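# Hang a headset on its stand arm

## Task

Using both arms as needed, place the headset upright on the stand's arm so it hangs from the top of its headband, in the gap between the post and the lip, and is at rest. Most of its weight must rest directly on the stand's arm, not carried through the cable, and the robot may carry at most a small share. At the end nothing except the robot, the stand and the cable may be touching the headset. The stand must stay upright with every part of it on the table. The cable's free end must finish above the table and within its edges, and it must never drop far below the tabletop or stick far past the table edge at any moment, whether held or not. The two arms must not collide or push hard against each other. Once the headset hangs still, declare completion, then open the grippers and withdraw the arms. Nothing may be knocked or placed off the table.

## Robot and tools

Robot: two arms, left_arm and right_arm, each with six revolute joints and a two-finger gripper. Everything reported uses one world frame: origin on the tabletop midway between the arms, +z up, +x out across the table, and left_arm sits on the +y side. The arm names do not match the left or right side of any picture. Fingers extend along the gripper's own +z axis and close along its y axis; the reported end_effector_position is the spot between the pads, roughly 1 cm short of the tips. Printed hand positions can be somewhat wrong, especially when the arm is stretched out.

Joint order, used in every row and every per-joint list: wrist roll, waist, wrist yaw, shoulder, elbow, wrist pitch. Stated ranges (rad): wrist roll -2.094 to 2.094, waist -2.618 to 3.054, wrist yaw -1.571 to 1.571, shoulder 0.000 to 3.142, elbow 0.000 to 3.142, wrist pitch -1.571 to 1.571. Real ends may differ by up to 0.036 rad.

A row is a single flat list of 14 numbers, each in [-1, 1], covering both arms even if one stays still: left_arm's six joint values then its gripper opening, then the same seven for right_arm. Joint values are scaled offsets, not poses: 1.0 equals 2.022 rad for wrist roll and wrist yaw, 1.202 for waist, 1.258 for shoulder, 1.238 for elbow, 2.073 for wrist pitch. The gripper opening is absolute: +1 fully open, -1 shut. Optionally 12 more numbers in [0, 1] may follow: a stiffness multiplier per joint, left's six then right's six in the joint order above; they persist until changed.

execute_actions(actions): a list of up to 15 actions; each action is a table of up to 15 rows, one row per 1/30 s step, and the last row repeats to fill 15 steps. Joint offsets in every row are measured from the joint angles at the start of that action (for the first action, the angles in the latest result), not from the preceding row. An action that would push a joint more than 0.036 rad beyond its range is rejected for both arms; if the first action fails this, or any action is malformed, nothing in the call runs. An empty list just returns the current state and images. Joint speed is capped: each joint's target may lead its measured angle by at most 0.202 (waist), 0.258 (shoulder), 0.238 (elbow), 0.573 (wrist pitch), 0.522 (wrist yaw and roll) rad, and targets that would move a gripper over 70 mm are scaled back, so big offsets take several actions. Friction can leave a joint about 0.031 rad short, and smaller requests may do nothing.

move(target, speed, blocking): target is one 14-number row as above, with offsets taken from the Joint positions in the latest result that printed them. All joints travel proportionally toward it, so grippers follow curved paths that ignore obstacles and the other arm. speed is the peak rate in rad/s of the joint with the largest travel, 0.01 to 2, default 0.5; paths last between 0.5 and 10 s. Finger values are applied at the start. Faster contact hits harder; aiming beyond a contact presses harder. The result adds a move: line giving the ending (done, off_target, moving, held, fault), limits=held or limits=none, and each arm's joint furthest from target. With blocking=false the call returns after 0.5 s; you must wait or stop before sending more rows or moves.

wait(seconds): 0 to 10; lets the scene run holding the last command, returning early if a running move finishes. stop(): brakes a running move; it needs room, more when fast. zoom_image(camera, region): enlarges [x0, y0, x1, y1] pixels (at most 504 by 504) of cam_head_left, cam_head_right, cam_high, cam_low (504x504) or cam_left_wrist, cam_right_wrist (616x616). finished_scene(scene): pass the current scene number to end it; this is final, so call it only once the headset hangs still and the grippers have released and backed away.

Reading results: the state line shows each gripper's position (m) and quaternion wxyz. Joint positions and Joint velocities list each arm's six joints (rad, rad/s) plus the pad gap (m, 0.094 fully open). Joint targets shows what the joints are currently driven toward. grip_measured gives the finger opening on the command scale; to hold something, command about 0.03 below it (less for a gentler grip). Pad force tops out near 50 to 62 N. "joint sent to its limit" means a joint was clipped at its end; "joint command not followed" means a clearance check altered targets; HELD in step readings marks blocked steps; FAULT and OVER-TEMPERATURE FAULT lines report arm stops. MOTOR HOT appears from 75 °C; at 90 °C the arm halts for 10 s, and at 100 °C it goes limp and drops whatever it holds, so avoid long loaded holds.

Avoid: arms striking or squeezing each other, dropping or slamming the headset, toppling the stand, letting the cable's loose end dangle off the table or below its top, and knocking anything off. Expect occasional brief tugs on held parts. The robot keeps its last command while you think.

Each tool is called as a command line: name --argument value for each argument, lists and objects as JSON in quotes; but a table of rows of numbers goes row by row, as --pt "numbers of a row", without its own name.

## Session

execute_actions --actions '[]'

Scene clock: 0.00 s.
left_arm: end_effector_position=(+0.3029, -0.1011, +0.2813) grip_measured=+1.000 end_effector_quat_wxyz=(+0.077, -0.324, +0.695, -0.637) | right_arm: end_effector_position=(+0.2492, -0.2368, +0.1624) grip_measured=+1.000 end_effector_quat_wxyz=(+0.184, +0.690, +0.696, +0.076)
Joint names: [wrist roll, waist, wrist yaw, shoulder, elbow, wrist pitch]
Joint positions: left_arm=[-1.9   -1.155 -0.074  1.684  1.24   0.267  0.094] | right_arm=[ 1.651  0.064  0.192  1.287  1.139 -1.069  0.094]
Joint velocities: left_arm=[ 0.037 -0.012  0.022 -0.012  0.017  0.007  0.   ] | right_arm=[ 0.022 -0.002 -0.037  0.007  0.002  0.022  0.   ]
Joint targets: left_arm=[-1.900 -1.155 -0.074 1.684 1.240 0.267] | right_arm=[1.651 0.064 0.192 1.287 1.139 -1.069]
Joint stiffness scale: left_arm=[1. 1. 1. 1. 1. 1.] | right_arm=[1. 1. 1. 1. 1. 1.]
camera_calibration (this result's frames):
cam_left_wrist: T_world_to_cam=[[0.212803, -0.125502, 0.969002, -0.349987], [-0.975278, -0.0877453, 0.202816, 0.260566], [0.0595715, -0.988206, -0.141071, 0.00741551], [0, 0, 0, 1]] pos_world=[0.32816, -0.0137324, 0.287337]
cam_right_wrist: T_world_to_cam=[[-0.862471, -0.37985, -0.334451, 0.189805], [-0.465619, 0.854518, 0.230212, 0.296106], [0.198348, 0.354278, -0.913863, 0.293183], [0, 0, 0, 1]] pos_world=[0.243421, -0.284798, 0.263242]

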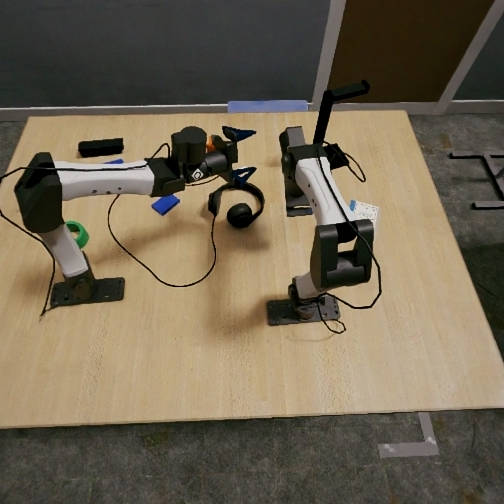

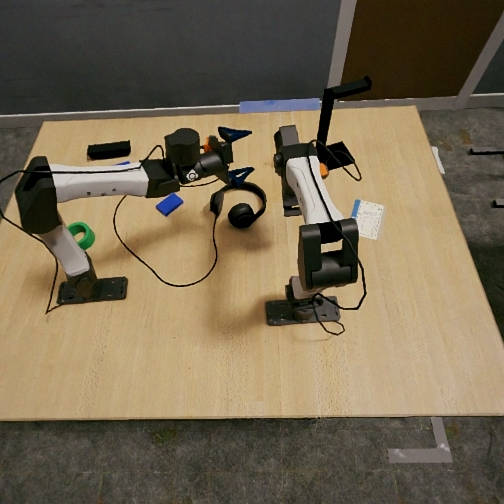

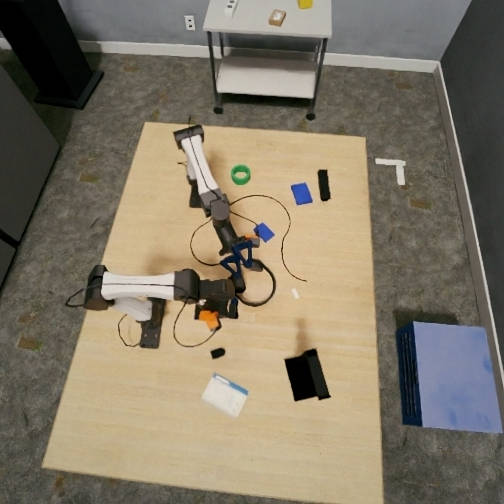

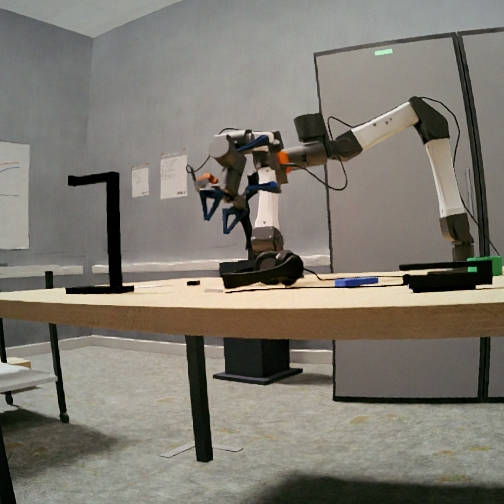

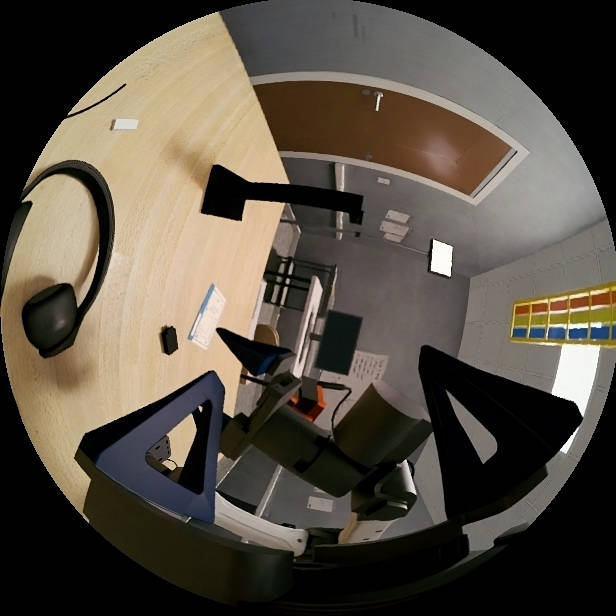

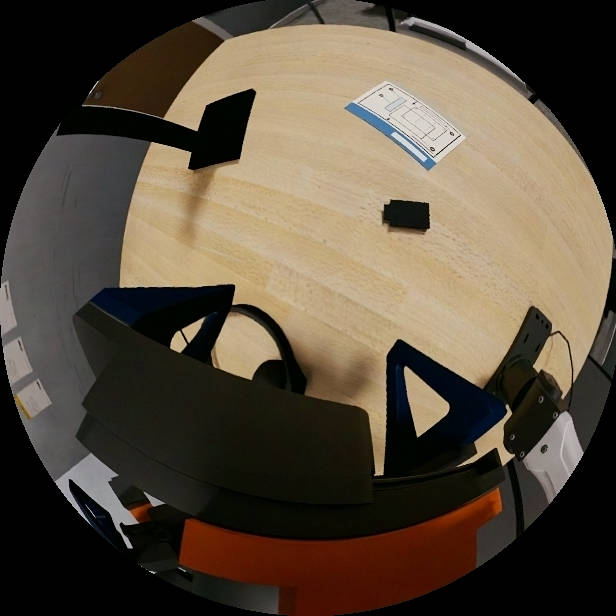

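move --target '[0.5,1,0,-0.6,-0.3,-0.3,1, 0,0,0,0,0,0,1]' --speed 1.0

zoom_image --camera "cam_head_left" --region '[190,60,400,250]'

zoom_image --camera "cam_high" --region '[180,180,380,420]'

Scene clock: 12.73 s.
left_arm: end_effector_position=(+0.3790, +0.4188, +0.2819) grip_measured=+1.000 end_effector_quat_wxyz=(+0.525, -0.418, +0.717, -0.186) | right_arm: end_effector_position=(+0.2492, -0.2368, +0.1624) grip_measured=+1.000 end_effector_quat_wxyz=(+0.184, +0.690, +0.696, +0.076)
Joint names: [wrist roll, waist, wrist yaw, shoulder, elbow, wrist pitch]
Joint positions: left_arm=[-0.9    0.039 -0.077  0.945  0.895 -0.341  0.094] | right_arm=[ 1.651  0.064  0.192  1.287  1.139 -1.069  0.094]
Joint velocities: left_arm=[-0.022  0.002  0.022 -0.002  0.002 -0.066  0.   ] | right_arm=[-0.007  0.007  0.007 -0.007  0.007 -0.007  0.   ]
Joint targets: left_arm=[-0.889 0.046 -0.074 0.929 0.868 -0.355] | right_arm=[1.651 0.064 0.192 1.287 1.139 -1.069]
Joint stiffness scale: left_arm=[1. 1. 1. 1. 1. 1.] | right_arm=[1. 1. 1. 1. 1. 1.]
move: off_target (left_arm); limits=none; left_arm: farthest joint: the elbow, 0.027 radians from its target (0.371 radians at the start); right_arm: farthest joint: the waist, 0.000 radians from its target (0.000 radians at the start)
camera_calibration (this result's frames):
cam_left_wrist: T_world_to_cam=[[0.417295, -0.719657, 0.554941, -0.0134559], [-0.575558, -0.681857, -0.451446, 0.662034], [0.703277, -0.131014, -0.69874, 0.0709097], [0, 0, 0, 1]] pos_world=[0.336785, 0.451019, 0.355888]
cam_right_wrist: T_world_to_cam=[[-0.862471, -0.37985, -0.334451, 0.189805], [-0.465619, 0.854518, 0.230212, 0.296106], [0.198348, 0.354278, -0.913863, 0.293183], [0, 0, 0, 1]] pos_world=[0.243421, -0.284798, 0.263242]

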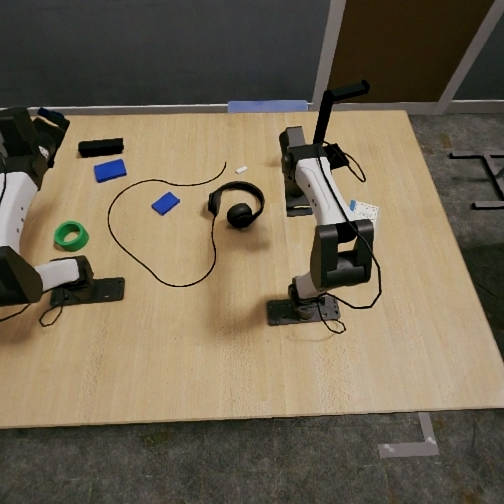

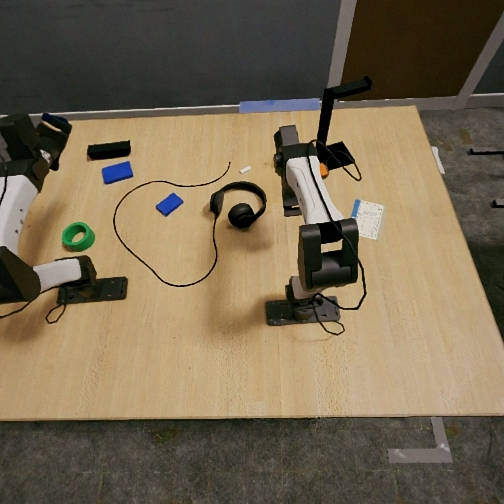

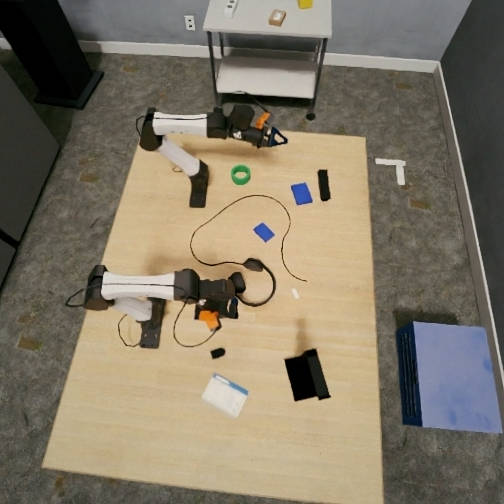

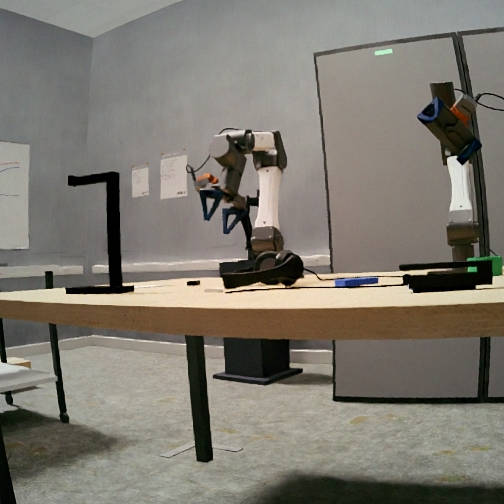

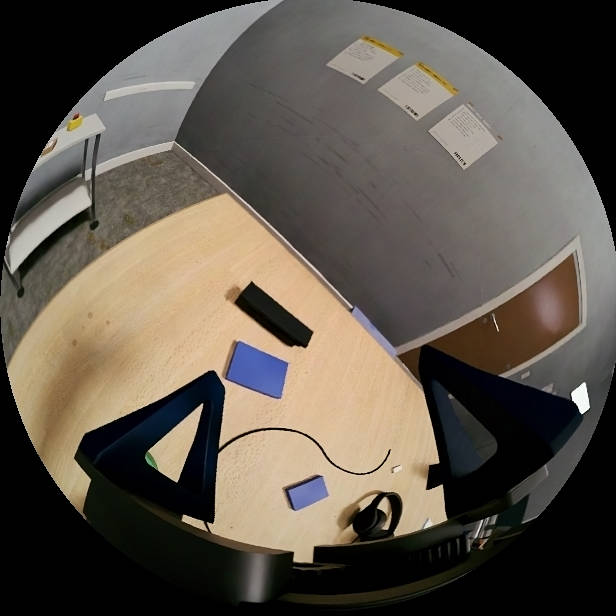

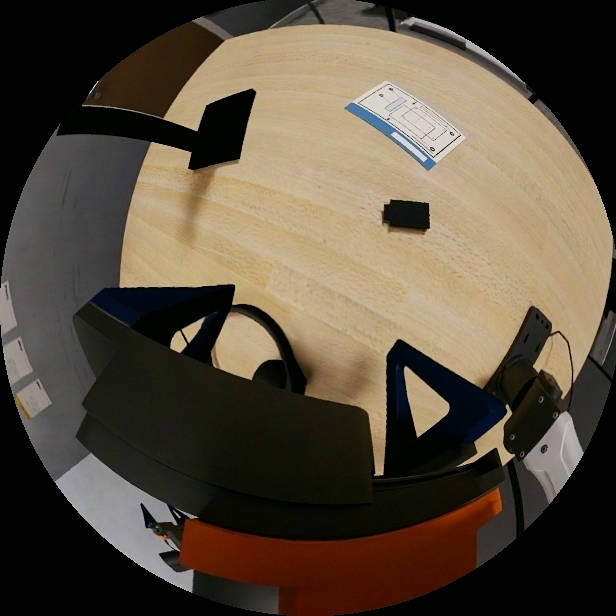

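Region (190, 60, 400, 250) of cam_head_left's 504x504 image, scaled by 2.400, with more detail than that image has; it fills the top 456 rows of this view, and the rest is white.

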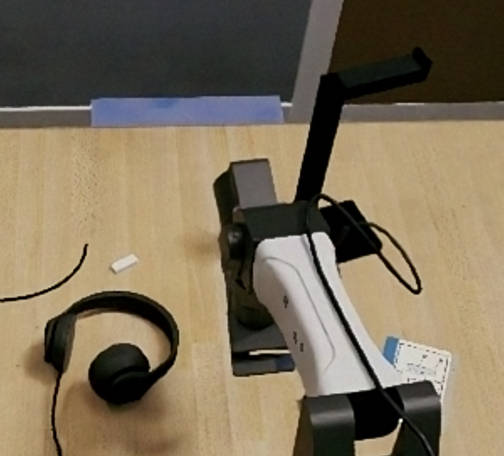

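Region (180, 180, 380, 420) of cam_high's 504x504 image, scaled by 2.100, with more detail than that image has.

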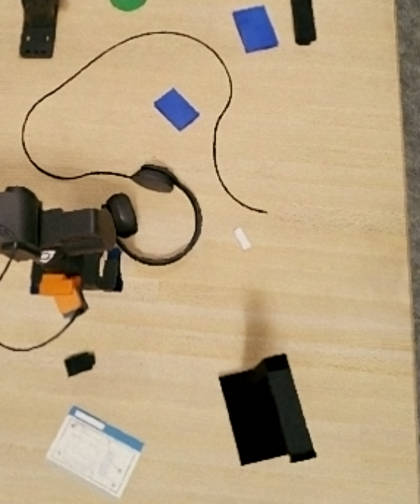

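move --target '[0,0,0,0,0,0,1, -0.817,-0.43,-0.387,0.58,-0.16,1.0,1]' --speed 1.0

Scene clock: 49.73 s.
left_arm: end_effector_position=(+0.3790, +0.4188, +0.2818) grip_measured=+1.000 end_effector_quat_wxyz=(+0.525, -0.418, +0.718, -0.186) | right_arm: end_effector_position=(+0.4865, -0.3469, +0.1549) grip_measured=+1.000 end_effector_quat_wxyz=(+0.681, -0.056, +0.725, +0.085)
Joint names: [wrist roll, waist, wrist yaw, shoulder, elbow, wrist pitch]
Joint positions: left_arm=[-0.9    0.039 -0.077  0.945  0.895 -0.341  0.094] | right_arm=[ 0.01  -0.444 -0.584  2.01   0.96   0.982  0.094]
Joint velocities: left_arm=[ 0.081 -0.012 -0.007 -0.007  0.002 -0.007  0.   ] | right_arm=[-0.007 -0.002  0.037  0.012  0.012 -0.066  0.   ]
Joint targets: left_arm=[-0.900 0.039 -0.077 0.945 0.895 -0.341] | right_arm=[-0.000 -0.453 -0.591 2.017 0.941 1.004]
Joint stiffness scale: left_arm=[1. 1. 1. 1. 1. 1.] | right_arm=[1. 1. 1. 1. 1. 1.]
move: off_target (right_arm); limits=none; left_arm: farthest joint: the waist, 0.000 radians from its target (0.000 radians at the start); right_arm: farthest joint: the wrist pitch, 0.022 radians from its target (2.073 radians at the start)
camera_calibration (this result's frames):
cam_left_wrist: T_world_to_cam=[[0.417438, -0.719888, 0.554534, -0.0132387], [-0.575858, -0.681635, -0.451399, 0.66198], [0.702947, -0.130901, -0.699093, 0.071051], [0, 0, 0, 1]] pos_world=[0.336787, 0.450999, 0.35583]
cam_right_wrist: T_world_to_cam=[[0.258584, -0.92039, 0.293285, -0.480048], [-0.48392, -0.386191, -0.785288, 0.238183], [0.836036, 0.0611363, -0.545259, -0.190772], [0, 0, 0, 1]] pos_world=[0.398887, -0.338184, 0.223813]

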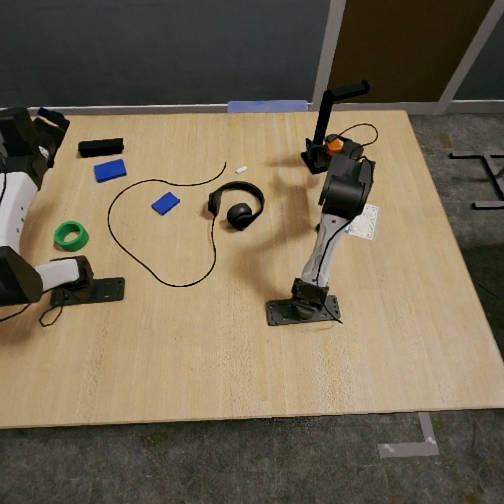

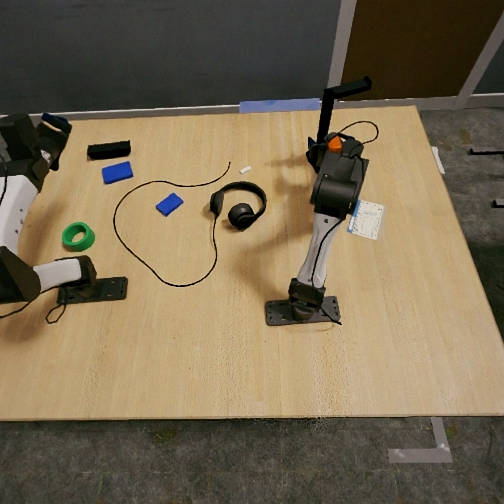

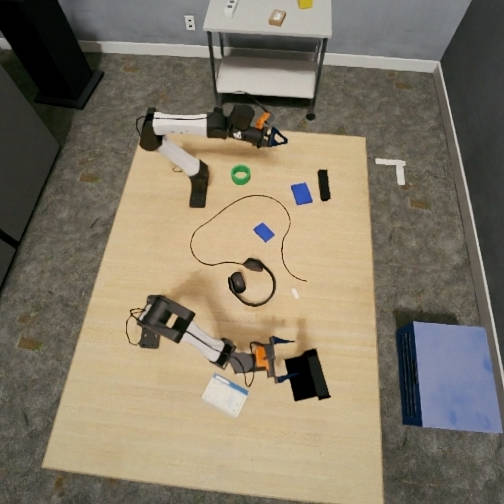

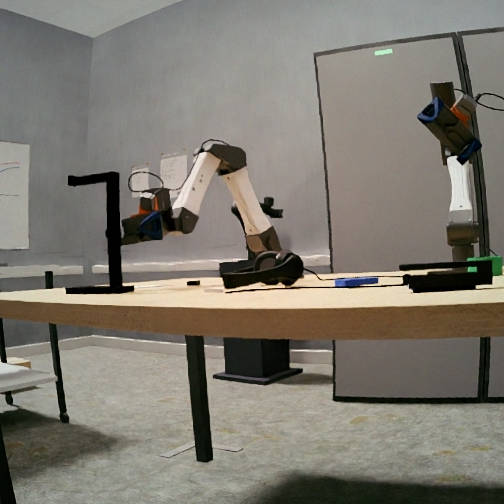

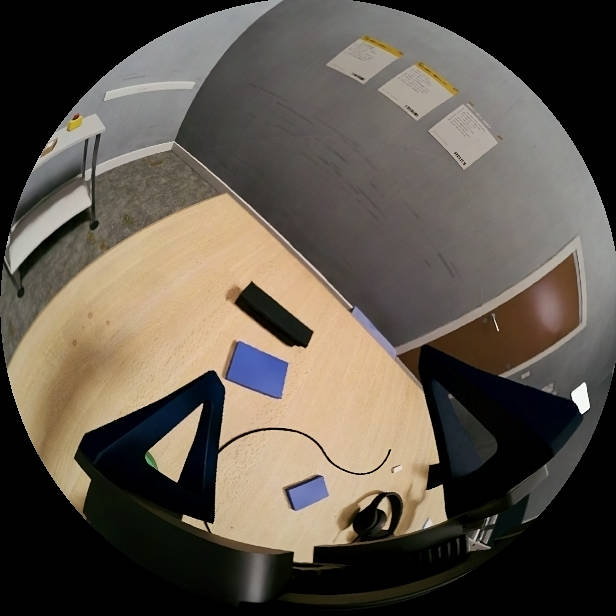

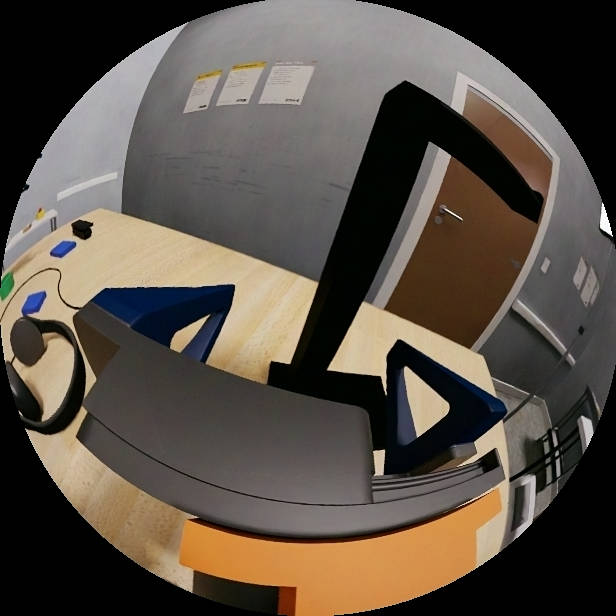

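move --target '[0,0,0,0,0,0,1, 0,0.085,0.052,0.155,0.285,0.0,1]' --speed 0.4

Scene clock: 61.83 s.
left_arm: end_effector_position=(+0.3790, +0.4188, +0.2818) grip_measured=+1.000 end_effector_quat_wxyz=(+0.525, -0.418, +0.718, -0.186) | right_arm: end_effector_position=(+0.5614, -0.3339, +0.1877) grip_measured=+1.000 end_effector_quat_wxyz=(+0.727, -0.075, +0.680, +0.062)
Joint names: [wrist roll, waist, wrist yaw, shoulder, elbow, wrist pitch]
Joint positions: left_arm=[-0.9    0.039 -0.077  0.945  0.895 -0.341  0.094] | right_arm=[ 0.009 -0.352 -0.485  2.195  1.286  0.983  0.094]
Joint velocities: left_arm=[0.022 0.012 0.022 0.002 0.002 0.081 0.   ] | right_arm=[-0.037 -0.002  0.022 -0.017  0.007 -0.022  0.   ]
Joint targets: left_arm=[-0.900 0.039 -0.077 0.945 0.895 -0.341] | right_arm=[0.010 -0.342 -0.478 2.205 1.313 0.982]
Joint stiffness scale: left_arm=[1. 1. 1. 1. 1. 1.] | right_arm=[1. 1. 1. 1. 1. 1.]
move: off_target (right_arm); limits=none; left_arm: farthest joint: the waist, 0.000 radians from its target (0.000 radians at the start); right_arm: farthest joint: the elbow, 0.027 radians from its target (0.353 radians at the start)
camera_calibration (this result's frames):
cam_left_wrist: T_world_to_cam=[[0.417438, -0.719888, 0.554534, -0.0132387], [-0.575858, -0.681635, -0.451399, 0.66198], [0.702947, -0.130901, -0.699093, 0.071051], [0, 0, 0, 1]] pos_world=[0.336787, 0.450999, 0.35583]
cam_right_wrist: T_world_to_cam=[[0.208672, -0.906264, 0.367616, -0.478254], [-0.379085, -0.421457, -0.823813, 0.241739], [0.901527, 0.0325488, -0.431498, -0.303922], [0, 0, 0, 1]] pos_world=[0.465432, -0.32165, 0.24382]

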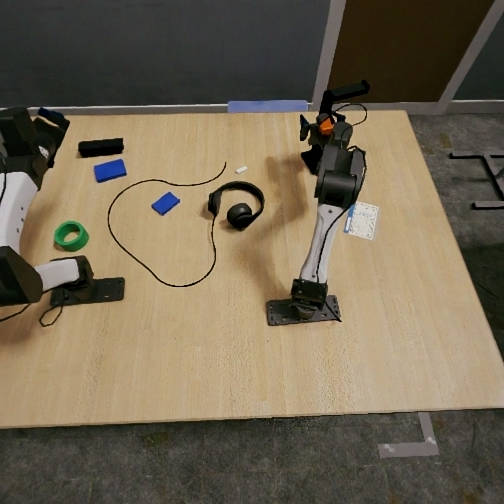

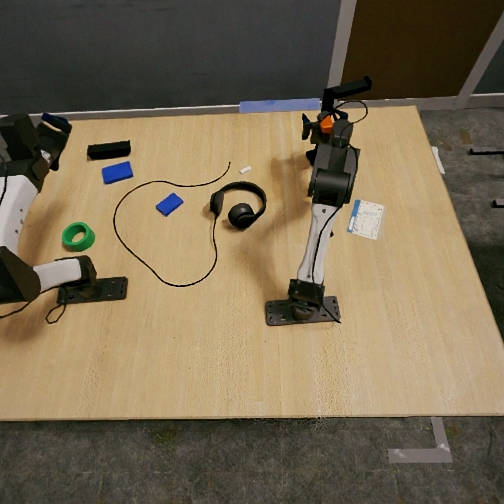

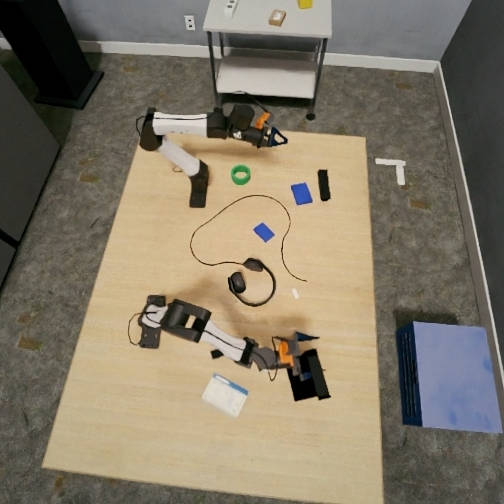

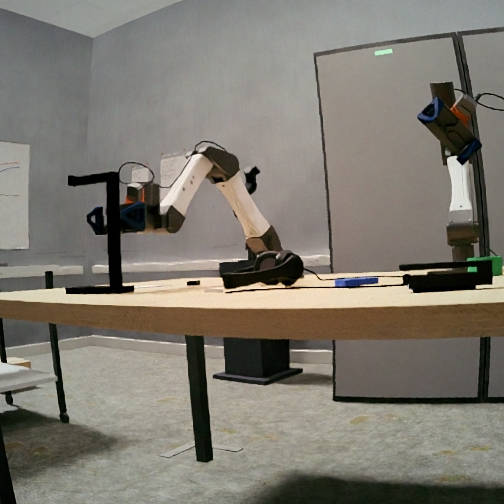

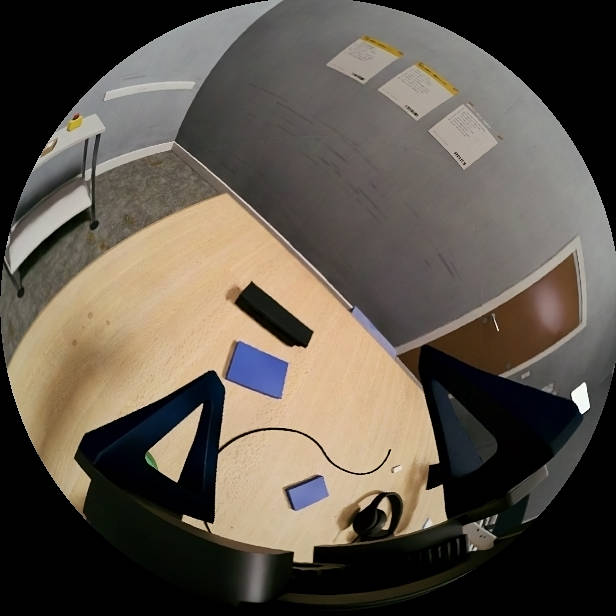

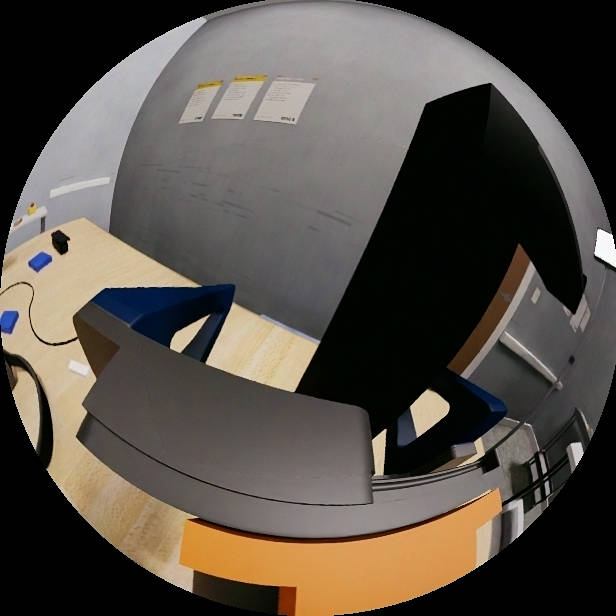

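move --target '[0,0,0,0,0,0,1, 0,-0.058,-0.033,-0.095,-0.165,0.0,0.3]' --speed 0.3

move --target '[0,0,0,0,0,0,1, 0,0,0,0,0,0,-0.62]'

Scene clock: 69.00 s.
left_arm: end_effector_position=(+0.3790, +0.4188, +0.2818) grip_measured=+1.000 end_effector_quat_wxyz=(+0.525, -0.418, +0.718, -0.186) | right_arm: end_effector_position=(+0.5201, -0.3464, +0.1670) grip_measured=+0.302 end_effector_quat_wxyz=(+0.700, -0.064, +0.707, +0.074)
Joint names: [wrist roll, waist, wrist yaw, shoulder, elbow, wrist pitch]
Joint positions: left_arm=[-0.9    0.039 -0.077  0.945  0.895 -0.341  0.094] | right_arm=[ 0.009 -0.41  -0.545  2.096  1.103  0.983  0.061]
Joint velocities: left_arm=[-0.007  0.002 -0.007 -0.007 -0.012 -0.051  0.   ] | right_arm=[-0.125 -0.022 -0.022 -0.002 -0.022 -0.022 -0.001]
Joint targets: left_arm=[-0.900 0.039 -0.077 0.945 0.895 -0.341] | right_arm=[0.009 -0.422 -0.552 2.076 1.082 0.983]
Joint stiffness scale: left_arm=[1. 1. 1. 1. 1. 1.] | right_arm=[1. 1. 1. 1. 1. 1.]
move: off_target (right_arm); limits=none; left_arm: farthest joint: the waist, 0.000 radians from its target (0.000 radians at the start); right_arm: farthest joint: the shoulder, 0.021 radians from its target (0.120 radians at the start)
camera_calibration (this result's frames):
cam_left_wrist: T_world_to_cam=[[0.417438, -0.719888, 0.554534, -0.0132387], [-0.575858, -0.681635, -0.451399, 0.66198], [0.702947, -0.130901, -0.699093, 0.071051], [0, 0, 0, 1]] pos_world=[0.336787, 0.450999, 0.35583]
cam_right_wrist: T_world_to_cam=[[0.237616, -0.914578, 0.327241, -0.484488], [-0.443797, -0.401889, -0.800956, 0.240411], [0.86405, 0.0450912, -0.501382, -0.239723], [0, 0, 0, 1]] pos_world=[0.428948, -0.335674, 0.23091]

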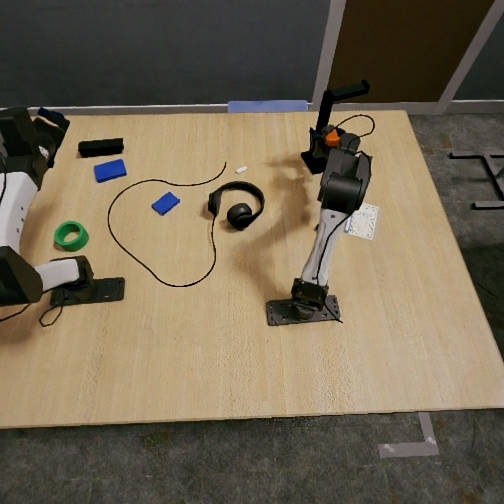

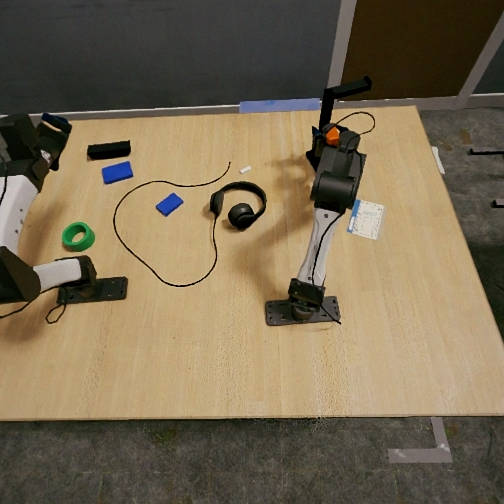

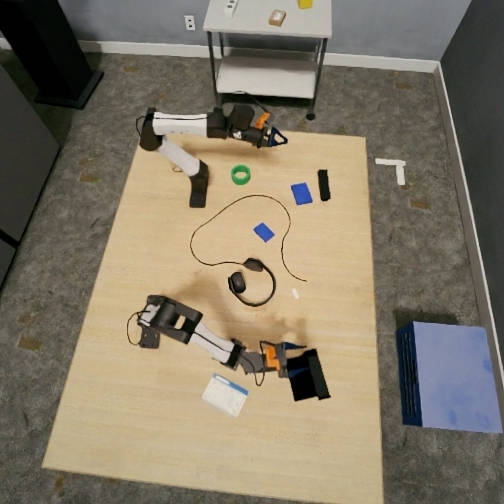

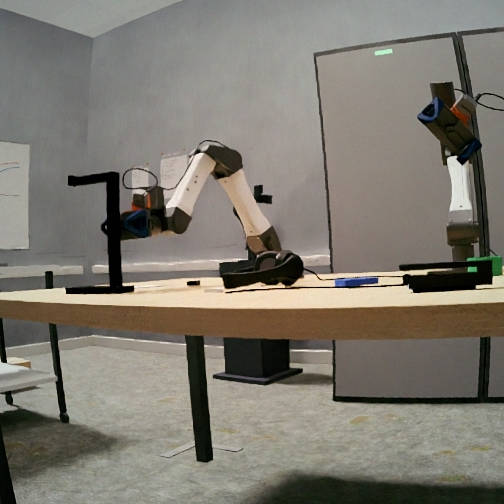

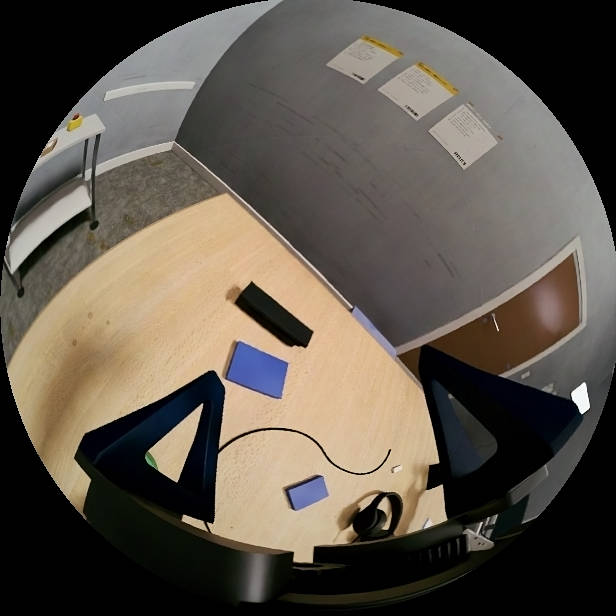

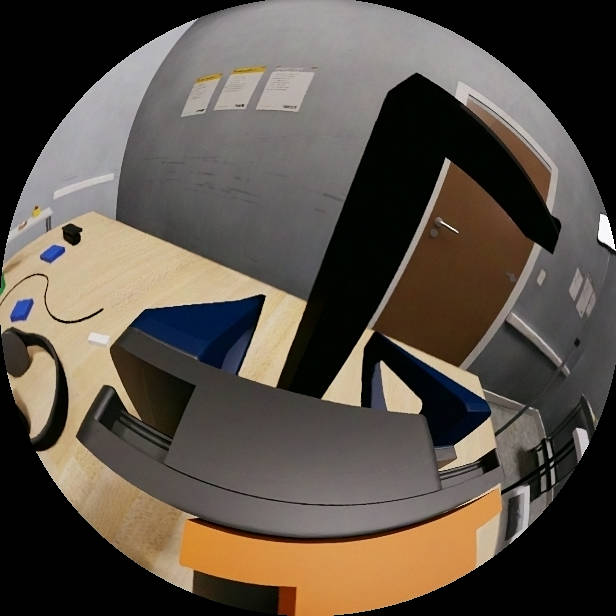

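Scene clock: 69.50 s.
left_arm: end_effector_position=(+0.3790, +0.4188, +0.2818) grip_measured=+1.000 end_effector_quat_wxyz=(+0.525, -0.418, +0.718, -0.186) | right_arm: end_effector_position=(+0.5201, -0.3464, +0.1671) grip_measured=-0.593 end_effector_quat_wxyz=(+0.701, -0.069, +0.707, +0.069)
Joint names: [wrist roll, waist, wrist yaw, shoulder, elbow, wrist pitch]
Joint positions: left_arm=[-0.9    0.039 -0.077  0.945  0.895 -0.341  0.094] | right_arm=[-0.005 -0.41  -0.545  2.096  1.103  0.983  0.019]
Joint velocities: left_arm=[ 0.051 -0.007 -0.066  0.002  0.002 -0.022  0.   ] | right_arm=[ 0.022  0.002 -0.051  0.007 -0.022  0.007 -0.   ]
Joint targets: left_arm=[-0.900 0.039 -0.077 0.945 0.895 -0.341] | right_arm=[0.009 -0.410 -0.545 2.096 1.103 0.983]
Joint stiffness scale: left_arm=[1. 1. 1. 1. 1. 1.] | right_arm=[1. 1. 1. 1. 1. 1.]
move: done; limits=none; left_arm: farthest joint: the waist, 0.000 radians from its target (0.000 radians at the start); right_arm: farthest joint: the wrist roll, 0.014 radians from its target (0.000 radians at the start)
camera_calibration (this result's frames):
cam_left_wrist: T_world_to_cam=[[0.417438, -0.719888, 0.554534, -0.0132387], [-0.575858, -0.681635, -0.451399, 0.66198], [0.702947, -0.130901, -0.699093, 0.071051], [0, 0, 0, 1]] pos_world=[0.336787, 0.450999, 0.35583]
cam_right_wrist: T_world_to_cam=[[0.236373, -0.910097, 0.34037, -0.484573], [-0.441488, -0.412645, -0.796751, 0.234829], [0.865573, 0.0380612, -0.499335, -0.243258], [0, 0, 0, 1]] pos_world=[0.428772, -0.334849, 0.230567]

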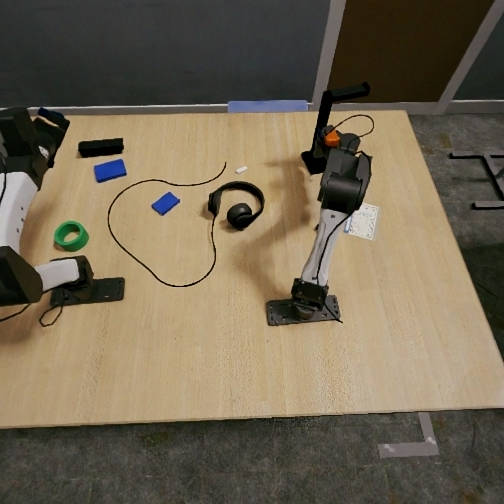

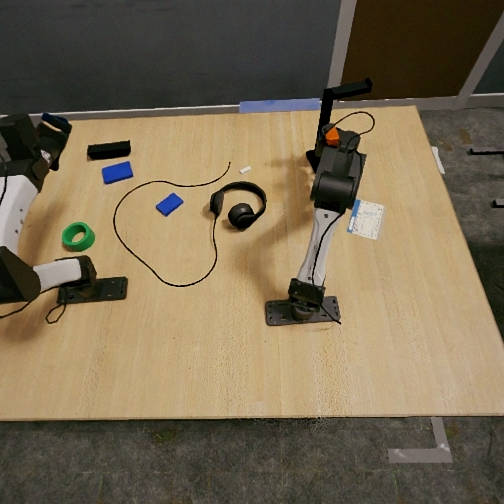

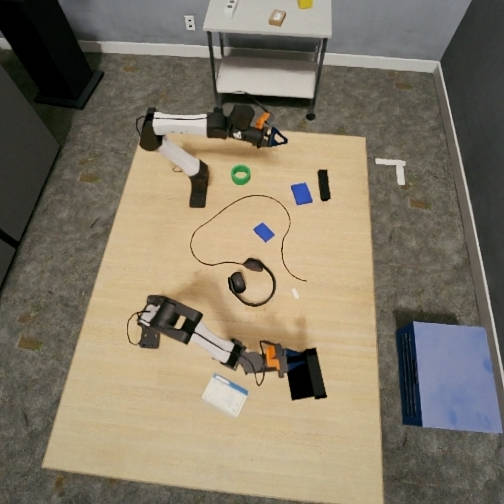

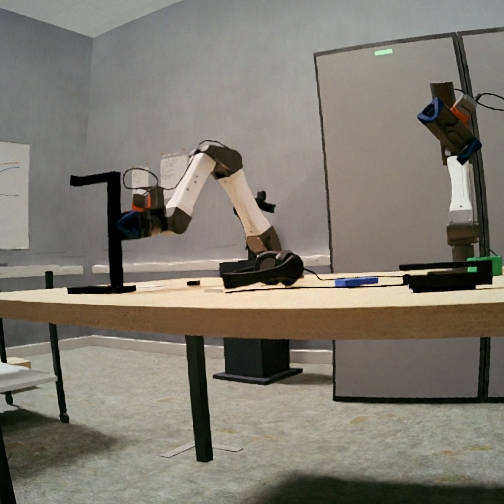

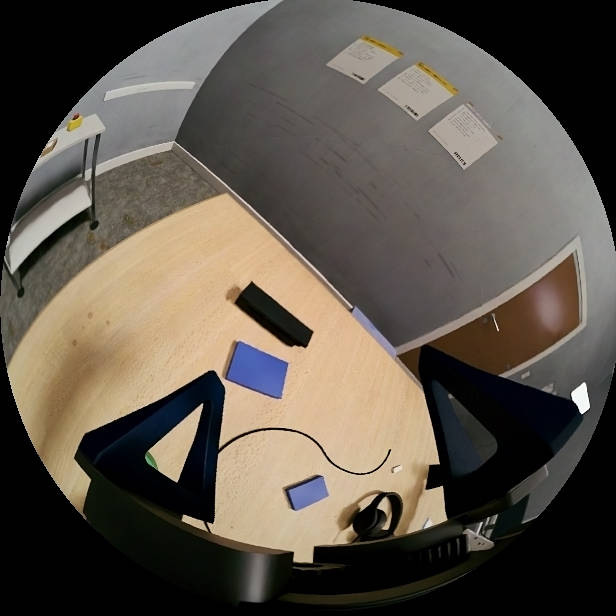

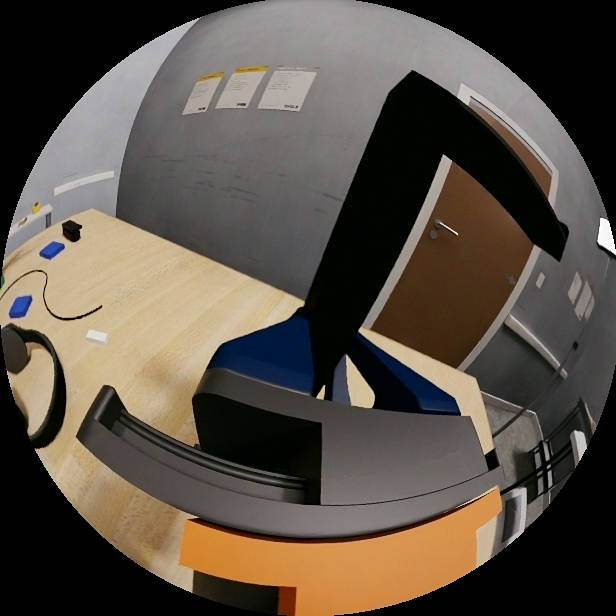

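execute_actions --actions '[[[0,0,0,0,0,0,1,0,0,0,0,0,0,-0.2]],[[0,0,0,0,0,0,1,0,0.025,0.015,0.04,0.075,-0.02,-0.2]],[[0,0,0,0,0,0,1,0,0,0,0,0,0,-0.66]],[[0,0,0,0,0,0,1,0,0,0,0,0,0,-0.66]]]'

Scene clock: 78.87 s.
left_arm: end_effector_position=(+0.3790, +0.4188, +0.2818) grip_measured=+1.000 end_effector_quat_wxyz=(+0.525, -0.418, +0.718, -0.186) | right_arm: end_effector_position=(+0.5357, -0.3434, +0.1652) grip_measured=-0.603 end_effector_quat_wxyz=(+0.700, -0.073, +0.708, +0.065)
Joint names: [wrist roll, waist, wrist yaw, shoulder, elbow, wrist pitch]
Joint positions: left_arm=[-0.9    0.039 -0.077  0.945  0.895 -0.341  0.094] | right_arm=[-0.017 -0.391 -0.524  2.137  1.17   0.953  0.019]
Joint velocities: left_arm=[ 0.037 -0.012  0.037  0.007 -0.002  0.007  0.   ] | right_arm=[-0.007 -0.002  0.022  0.012 -0.002  0.007  0.   ]
Joint targets: left_arm=[-0.900 0.039 -0.077 0.945 0.895 -0.341] | right_arm=[-0.015 -0.391 -0.524 2.137 1.170 0.953]
Joint stiffness scale: left_arm=[1. 1. 1. 1. 1. 1.] | right_arm=[1. 1. 1. 1. 1. 1.]
Step readings (joint positions; steps 1 to 15: 1st action; 16 to 30: 2nd action; 31 to 45: 3rd action; 46 to 60: 4th action):
0: left_arm=[-0.900 0.039 -0.077 0.945 0.895 -0.341] | right_arm=[-0.005 -0.410 -0.545 2.096 1.103 0.983]
1: left_arm=[-0.900 0.039 -0.077 0.945 0.895 -0.341] | right_arm=[-0.005 -0.410 -0.545 2.096 1.103 0.983]
2: left_arm=[-0.900 0.039 -0.077 0.945 0.895 -0.341] | right_arm=[-0.005 -0.410 -0.545 2.096 1.103 0.983]
4: left_arm=[-0.900 0.039 -0.077 0.945 0.895 -0.341] | right_arm=[-0.005 -0.410 -0.545 2.096 1.103 0.983]
8: left_arm=[-0.900 0.039 -0.077 0.945 0.895 -0.341] | right_arm=[-0.005 -0.410 -0.545 2.096 1.103 0.983]
15: left_arm=[-0.900 0.039 -0.077 0.945 0.895 -0.341] | right_arm=[-0.005 -0.410 -0.545 2.096 1.103 0.983]
16: left_arm=[-0.900 0.039 -0.077 0.945 0.895 -0.341] | right_arm=[-0.005 -0.409 -0.543 2.102 1.114 0.978]
17: left_arm=[-0.900 0.039 -0.077 0.945 0.895 -0.341] | right_arm=[-0.005 -0.406 -0.538 2.116 1.137 0.973]
19: left_arm=[-0.900 0.039 -0.077 0.945 0.895 -0.341] | right_arm=[-0.005 -0.399 -0.530 2.133 1.165 0.967]
23: left_arm=[-0.900 0.039 -0.077 0.945 0.895 -0.341] | right_arm=[-0.005 -0.391 -0.526 2.137 1.170 0.957]
30: left_arm=[-0.900 0.039 -0.077 0.945 0.895 -0.341] | right_arm=[-0.005 -0.391 -0.522 2.137 1.170 0.953]
31: left_arm=[-0.900 0.039 -0.077 0.945 0.895 -0.341] | right_arm=[-0.005 -0.391 -0.522 2.137 1.170 0.953]
32: left_arm=[-0.900 0.039 -0.077 0.945 0.895 -0.341] | right_arm=[-0.005 -0.391 -0.524 2.137 1.170 0.953]
34: left_arm=[-0.900 0.039 -0.077 0.945 0.895 -0.341] | right_arm=[-0.013 -0.391 -0.524 2.137 1.170 0.953]
38: left_arm=[-0.900 0.039 -0.077 0.945 0.895 -0.341] | right_arm=[-0.015 -0.391 -0.524 2.137 1.170 0.953]
45: left_arm=[-0.900 0.039 -0.077 0.945 0.895 -0.341] | right_arm=[-0.015 -0.391 -0.524 2.137 1.170 0.953]
46: left_arm=[-0.900 0.039 -0.077 0.945 0.895 -0.341] | right_arm=[-0.016 -0.391 -0.524 2.137 1.170 0.953]
47: left_arm=[-0.900 0.039 -0.077 0.945 0.895 -0.341] | right_arm=[-0.017 -0.391 -0.524 2.137 1.170 0.953]
49: left_arm=[-0.900 0.039 -0.077 0.945 0.895 -0.341] | right_arm=[-0.017 -0.391 -0.524 2.137 1.170 0.953]
53: left_arm=[-0.900 0.039 -0.077 0.945 0.895 -0.341] | right_arm=[-0.017 -0.391 -0.524 2.137 1.170 0.953]
60: Joint positions above
camera_calibration (this result's frames):
cam_left_wrist: T_world_to_cam=[[0.417438, -0.719888, 0.554534, -0.0132387], [-0.575858, -0.681635, -0.451399, 0.66198], [0.702947, -0.130901, -0.699093, 0.071051], [0, 0, 0, 1]] pos_world=[0.336787, 0.450999, 0.35583]
cam_right_wrist: T_world_to_cam=[[0.236338, -0.906249, 0.350511, -0.485253], [-0.442964, -0.421552, -0.79125, 0.238293], [0.864828, 0.0317389, -0.501064, -0.259266], [0, 0, 0, 1]] pos_world=[0.444459, -0.331078, 0.228726]

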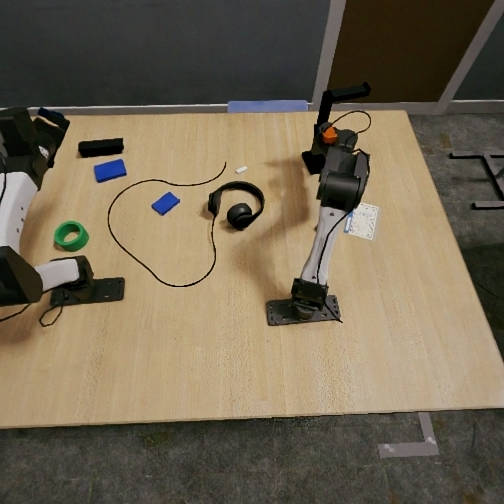

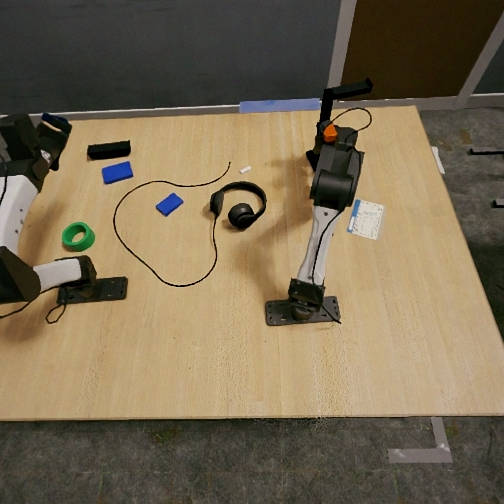

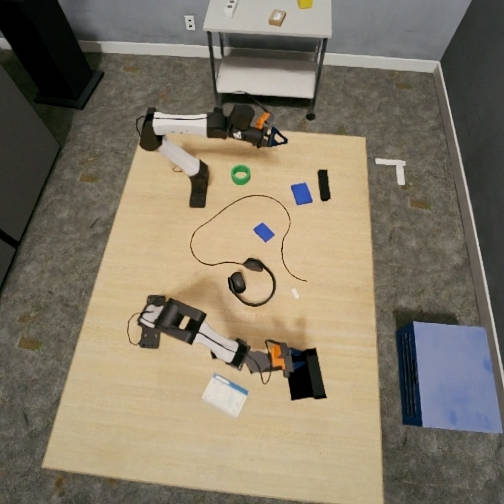

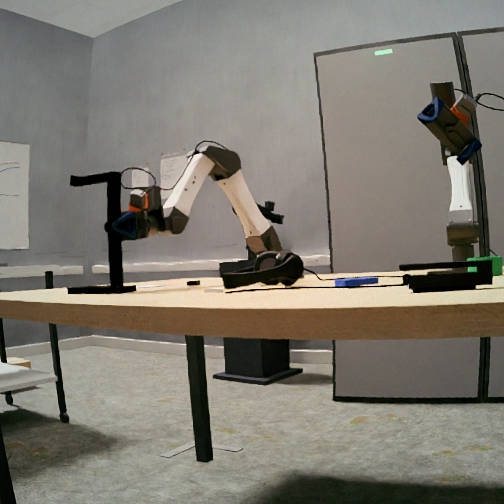

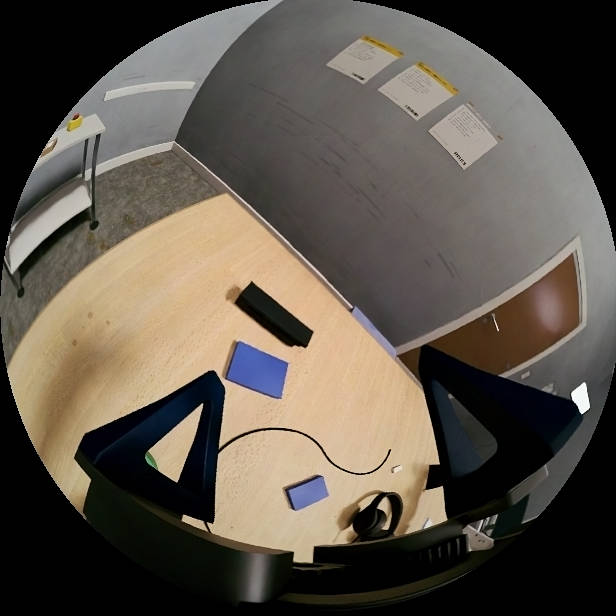

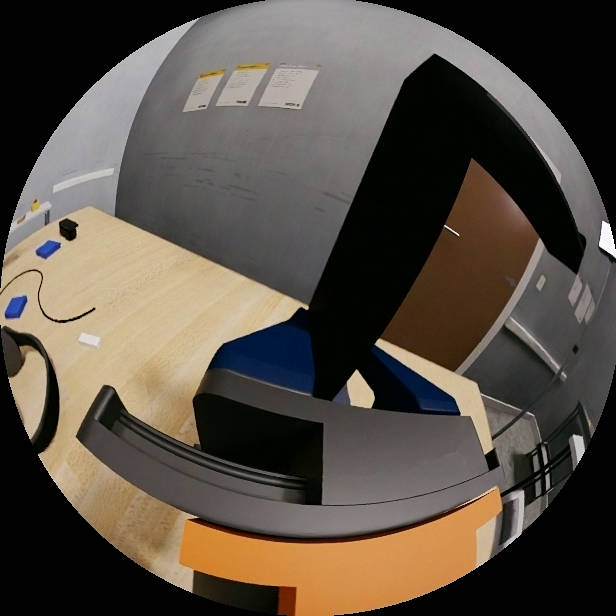

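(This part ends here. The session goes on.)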